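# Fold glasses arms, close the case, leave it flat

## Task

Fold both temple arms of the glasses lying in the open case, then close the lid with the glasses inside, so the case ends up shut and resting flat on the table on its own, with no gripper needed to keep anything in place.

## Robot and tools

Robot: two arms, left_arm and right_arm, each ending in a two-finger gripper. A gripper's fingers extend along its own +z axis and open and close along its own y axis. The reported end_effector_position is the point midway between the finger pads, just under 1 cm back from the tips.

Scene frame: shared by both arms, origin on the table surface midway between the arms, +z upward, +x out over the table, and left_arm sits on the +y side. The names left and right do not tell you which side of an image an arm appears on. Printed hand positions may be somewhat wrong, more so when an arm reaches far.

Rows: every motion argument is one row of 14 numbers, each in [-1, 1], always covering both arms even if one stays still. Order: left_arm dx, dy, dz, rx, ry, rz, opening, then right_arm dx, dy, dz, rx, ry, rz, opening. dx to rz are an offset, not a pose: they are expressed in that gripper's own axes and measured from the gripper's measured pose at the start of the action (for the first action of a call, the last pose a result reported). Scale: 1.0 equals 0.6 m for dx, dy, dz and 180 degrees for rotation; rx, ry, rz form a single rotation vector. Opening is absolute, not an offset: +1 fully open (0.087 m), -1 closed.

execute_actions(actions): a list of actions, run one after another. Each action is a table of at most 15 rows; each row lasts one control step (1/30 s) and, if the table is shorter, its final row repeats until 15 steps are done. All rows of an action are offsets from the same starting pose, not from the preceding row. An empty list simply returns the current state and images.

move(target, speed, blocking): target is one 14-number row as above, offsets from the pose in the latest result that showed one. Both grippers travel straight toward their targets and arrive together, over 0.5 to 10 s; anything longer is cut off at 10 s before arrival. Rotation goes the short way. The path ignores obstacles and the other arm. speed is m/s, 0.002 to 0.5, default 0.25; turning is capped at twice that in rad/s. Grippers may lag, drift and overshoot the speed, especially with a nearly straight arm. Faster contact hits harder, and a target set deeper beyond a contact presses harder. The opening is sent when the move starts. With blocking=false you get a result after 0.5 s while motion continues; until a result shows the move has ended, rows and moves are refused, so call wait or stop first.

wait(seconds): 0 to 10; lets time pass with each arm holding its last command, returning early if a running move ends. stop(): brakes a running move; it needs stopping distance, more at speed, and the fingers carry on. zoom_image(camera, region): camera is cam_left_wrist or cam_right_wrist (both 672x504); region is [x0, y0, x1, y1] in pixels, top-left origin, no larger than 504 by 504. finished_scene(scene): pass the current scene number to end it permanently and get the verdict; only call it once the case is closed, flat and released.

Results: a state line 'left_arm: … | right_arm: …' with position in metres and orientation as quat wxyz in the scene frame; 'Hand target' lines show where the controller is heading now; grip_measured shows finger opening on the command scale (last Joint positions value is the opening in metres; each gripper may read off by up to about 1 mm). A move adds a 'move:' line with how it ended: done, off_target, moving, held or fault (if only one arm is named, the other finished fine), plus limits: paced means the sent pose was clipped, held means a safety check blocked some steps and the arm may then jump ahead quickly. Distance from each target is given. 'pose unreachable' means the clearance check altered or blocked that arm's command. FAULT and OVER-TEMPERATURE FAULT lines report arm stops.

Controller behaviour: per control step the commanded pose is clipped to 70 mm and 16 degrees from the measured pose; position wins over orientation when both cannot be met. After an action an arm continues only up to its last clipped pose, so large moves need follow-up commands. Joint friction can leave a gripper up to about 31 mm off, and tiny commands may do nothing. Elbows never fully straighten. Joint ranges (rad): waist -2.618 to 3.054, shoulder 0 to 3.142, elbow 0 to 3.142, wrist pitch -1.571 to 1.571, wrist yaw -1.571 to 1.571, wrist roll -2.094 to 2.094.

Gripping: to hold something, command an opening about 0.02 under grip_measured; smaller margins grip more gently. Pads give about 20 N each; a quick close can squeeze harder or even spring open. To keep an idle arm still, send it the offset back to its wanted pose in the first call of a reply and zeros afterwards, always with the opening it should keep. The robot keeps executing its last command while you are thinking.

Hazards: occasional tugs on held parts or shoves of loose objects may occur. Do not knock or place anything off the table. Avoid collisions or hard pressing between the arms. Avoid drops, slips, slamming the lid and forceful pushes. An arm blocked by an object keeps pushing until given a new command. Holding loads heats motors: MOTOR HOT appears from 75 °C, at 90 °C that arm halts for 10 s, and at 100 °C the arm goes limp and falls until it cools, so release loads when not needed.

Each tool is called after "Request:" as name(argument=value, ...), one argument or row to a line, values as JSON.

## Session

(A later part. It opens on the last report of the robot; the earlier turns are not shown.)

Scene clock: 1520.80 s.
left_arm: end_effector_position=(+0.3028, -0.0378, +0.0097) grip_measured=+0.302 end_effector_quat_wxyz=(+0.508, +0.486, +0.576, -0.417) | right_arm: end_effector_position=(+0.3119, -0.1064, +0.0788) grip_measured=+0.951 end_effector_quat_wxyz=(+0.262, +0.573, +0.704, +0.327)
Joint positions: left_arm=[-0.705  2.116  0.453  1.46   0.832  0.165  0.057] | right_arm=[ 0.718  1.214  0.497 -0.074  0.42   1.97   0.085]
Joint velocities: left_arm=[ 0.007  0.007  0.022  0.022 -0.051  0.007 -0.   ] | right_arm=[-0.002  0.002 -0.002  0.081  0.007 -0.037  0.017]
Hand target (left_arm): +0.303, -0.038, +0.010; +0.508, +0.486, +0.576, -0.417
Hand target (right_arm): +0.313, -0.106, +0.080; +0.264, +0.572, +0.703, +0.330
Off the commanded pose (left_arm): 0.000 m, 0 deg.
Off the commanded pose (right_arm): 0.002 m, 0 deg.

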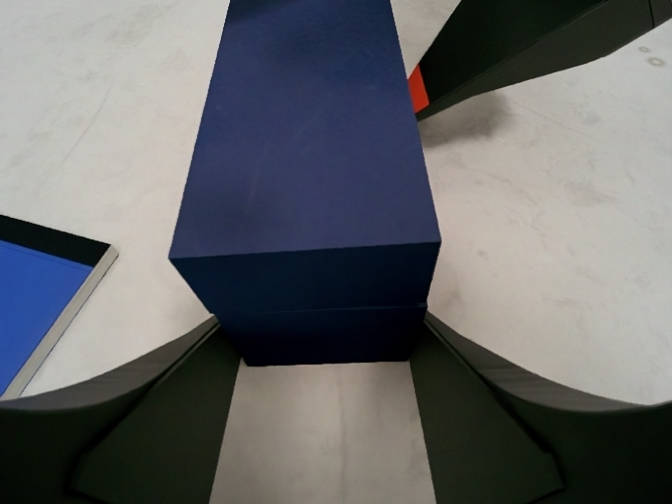

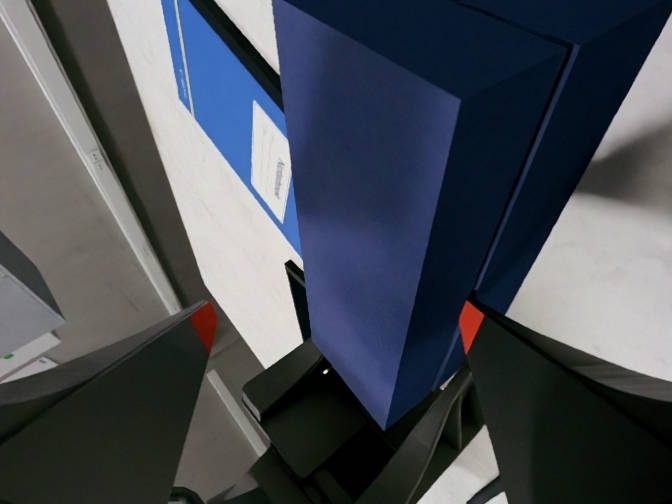

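Request:
execute_actions(
  actions=[
    [[0,0,0,0,0,0,0.283, 0,-0.001,-0.004,0,0,0,0.98],[0,0,0,0,0,0,0.283, 0,-0.002,-0.008,0,0,0,1.0],[0,0,0,0,0,0,0.283, 0,-0.002,-0.012,0,0,0,1.0],[0,0,0,0,0,0,0.283, 0,-0.002,-0.016,0,0,0,1.0],[0,0,0,0,0,0,0.283, 0,-0.002,-0.021,0,0,0,1.0],[0,0,0,0,0,0,0.283, 0,-0.002,-0.026,0,0,0,1.0],[0,0,0,0,0,0,0.283, 0,-0.002,-0.031,0,0,0,1.0],[0,0,0,0,0,0,0.30, 0,-0.002,-0.036,0,0,0,1.0],[0,0,0,0,0,0,0.33, 0,-0.002,-0.042,0,0,0,1.0],[0,0,0,0,0,0,0.38, 0,-0.002,-0.048,0,0,0,1.0],[0,0,0,0,0,0,0.44, 0,-0.002,-0.054,0,0,0,1.0],[0,0,0,0,0,0,0.50, 0,-0.002,-0.060,0,0,0,1.0],[0,0,0,0,0,0,0.57, 0,-0.002,-0.065,0,0,0,1.0],[0,0,0,0,0,0,0.64, 0,-0.002,-0.069,0,0,0,1.0],[0,0,0,0,0,0,0.70, 0,-0.002,-0.072,0,0,0,1.0]],
  ],
)

Scene clock: 1533.20 s.
left_arm: end_effector_position=(+0.3029, -0.0378, +0.0099) grip_measured=+0.672 end_effector_quat_wxyz=(+0.508, +0.486, +0.575, -0.417) | right_arm: end_effector_position=(+0.2857, -0.1072, +0.1006) grip_measured=+0.978 end_effector_quat_wxyz=(+0.259, +0.564, +0.707, +0.339)
Joint positions: left_arm=[-0.705  2.116  0.453  1.461  0.832  0.165  0.073] | right_arm=[ 0.797  1.058  0.497 -0.227  0.459  2.012  0.087]
Joint velocities: left_arm=[ 0.017 -0.007  0.007  0.051 -0.007  0.022  0.05 ] | right_arm=[ 0.188 -0.325 -0.012 -0.462  0.139  0.11   0.001]
Hand target (left_arm): +0.303, -0.038, +0.010; +0.508, +0.486, +0.576, -0.417
Hand target (right_arm): +0.280, -0.113, +0.105; +0.263, +0.571, +0.704, +0.329
Off the commanded pose (left_arm): 0.000 m, 0 deg.
Off the commanded pose (right_arm): 0.011 m, 2 deg.

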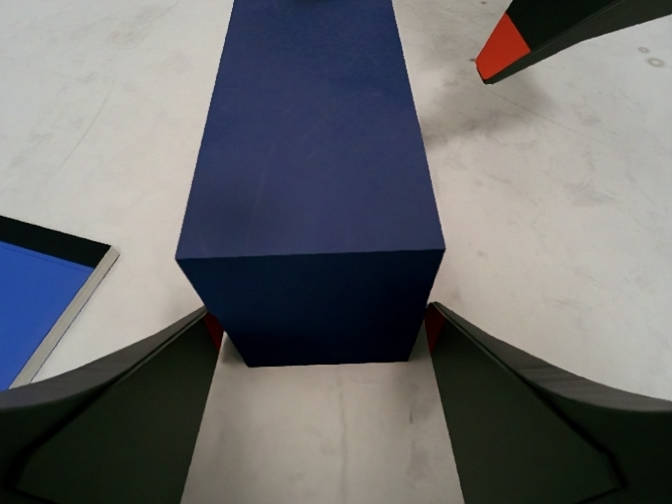

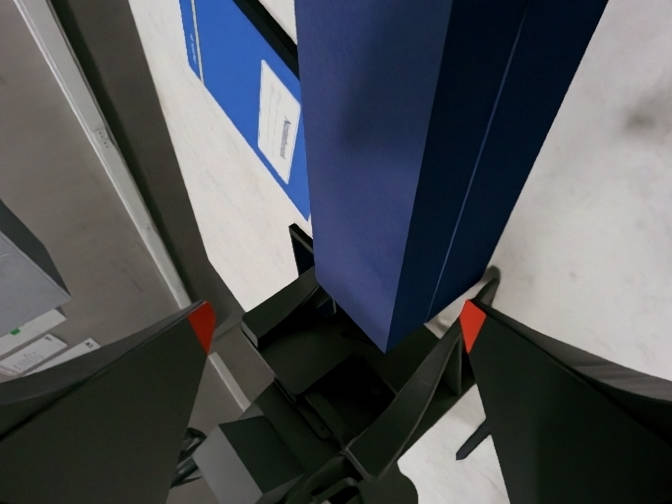

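Request:
zoom_image(
  camera="cam_right_wrist",
  region=[380, 150, 540, 350],
)

Request:
zoom_image(
  camera="cam_left_wrist",
  region=[160, 220, 470, 390],
)

Region (380, 150, 540, 350) of cam_right_wrist's 672x504 image, scaled by 2.520, with more detail than that image has; it fills the left 403 columns of this view, and the rest is white.

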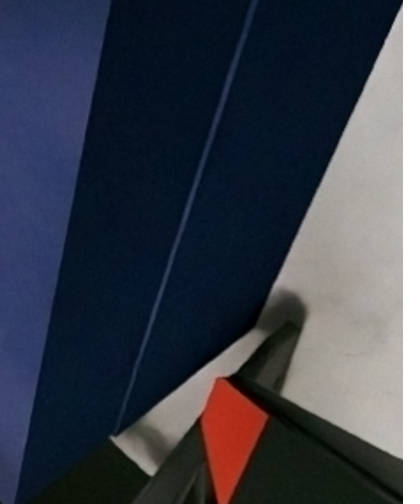

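Region (160, 220, 470, 390) of cam_left_wrist's 672x504 image, scaled by 1.626, with more detail than that image has; it fills the top 276 rows of this view, and the rest is white.

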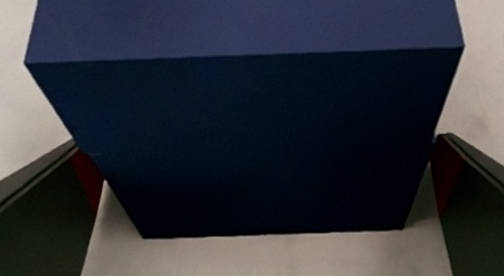

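Request:
execute_actions(
  actions=[
    [[-0.002,0,-0.004,0,0.001,0,0.7, 0,0,-0.012,0,0,0,1.0],[-0.004,0,-0.009,0,0.002,0,0.7, 0,0,-0.012,0,0,0,1.0],[-0.006,0,-0.015,0,0.003,0,0.7, 0,0,-0.012,0,0,0,1.0],[-0.008,0,-0.021,0,0.004,0,0.7, 0,0,-0.012,0,0,0,1.0],[-0.010,0,-0.028,0,0.006,0,0.7, 0,0,-0.012,0,0,0,1.0],[-0.012,0,-0.035,0,0.008,0,0.7, 0,0,-0.012,0,0,0,1.0],[-0.014,0,-0.042,0,0.010,0,0.7, 0,0,-0.012,0,0,0,1.0],[-0.016,0,-0.049,0,0.012,0,0.7, 0,0,-0.012,0,0,0,1.0],[-0.018,0,-0.056,0,0.014,0,0.7, 0,0,-0.012,0,0,0,1.0],[-0.020,0,-0.063,0,0.016,0,0.7, 0,0,-0.012,0,0,0,1.0],[-0.022,0,-0.069,0,0.018,0,0.7, 0,0,-0.012,0,0,0,1.0],[-0.023,0,-0.074,0,0.019,0,0.7, 0,0,-0.012,0,0,0,1.0],[-0.024,0,-0.078,0,0.02,0,0.7, 0,0,-0.012,0,0,0,1.0],[-0.025,0,-0.080,0,0.02,0,0.7, 0,0,-0.012,0,0,0,1.0]],
  ],
)

Scene clock: 1546.03 s.
left_arm: end_effector_position=(+0.3076, -0.0006, +0.0444) grip_measured=+0.700 end_effector_quat_wxyz=(+0.526, +0.488, +0.573, -0.395) | right_arm: end_effector_position=(+0.2803, -0.1141, +0.0964) grip_measured=+0.978 end_effector_quat_wxyz=(+0.261, +0.570, +0.709, +0.323)
Joint positions: left_arm=[-0.59   1.872  0.367  1.286  0.907  0.234  0.074] | right_arm=[ 0.807  1.042  0.497 -0.283  0.478  2.033  0.087]
Joint velocities: left_arm=[ 0.154 -0.359 -0.046 -0.535  0.125  0.168  0.   ] | right_arm=[-0.007 -0.022  0.007  0.007  0.037 -0.022  0.001]
Hand target (left_arm): +0.294, +0.007, +0.031; +0.495, +0.494, +0.589, -0.405
Hand target (right_arm): +0.280, -0.109, +0.105; +0.259, +0.564, +0.707, +0.339
Off the commanded pose (left_arm): 0.020 m, 5 deg.
Off the commanded pose (right_arm): 0.010 m, 2 deg.

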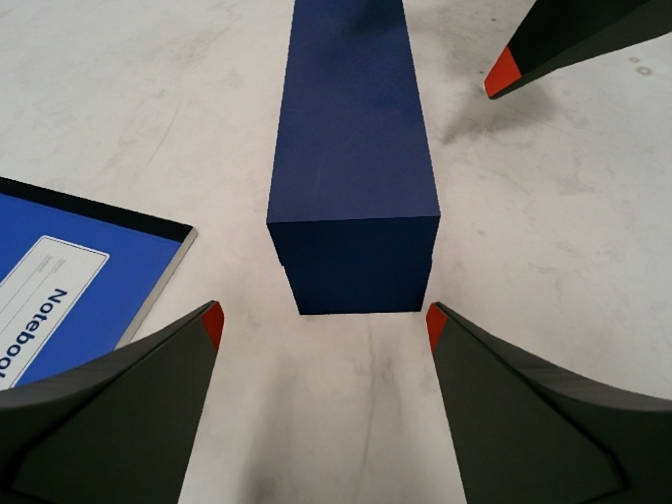

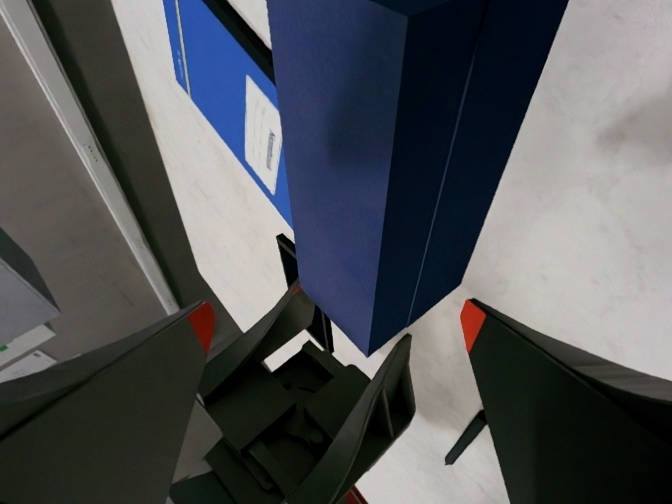

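The case is shut, flat on the table, and both grippers are clear.

Request:
finished_scene(
  scene=1,
)

The scene is finished: the task was done.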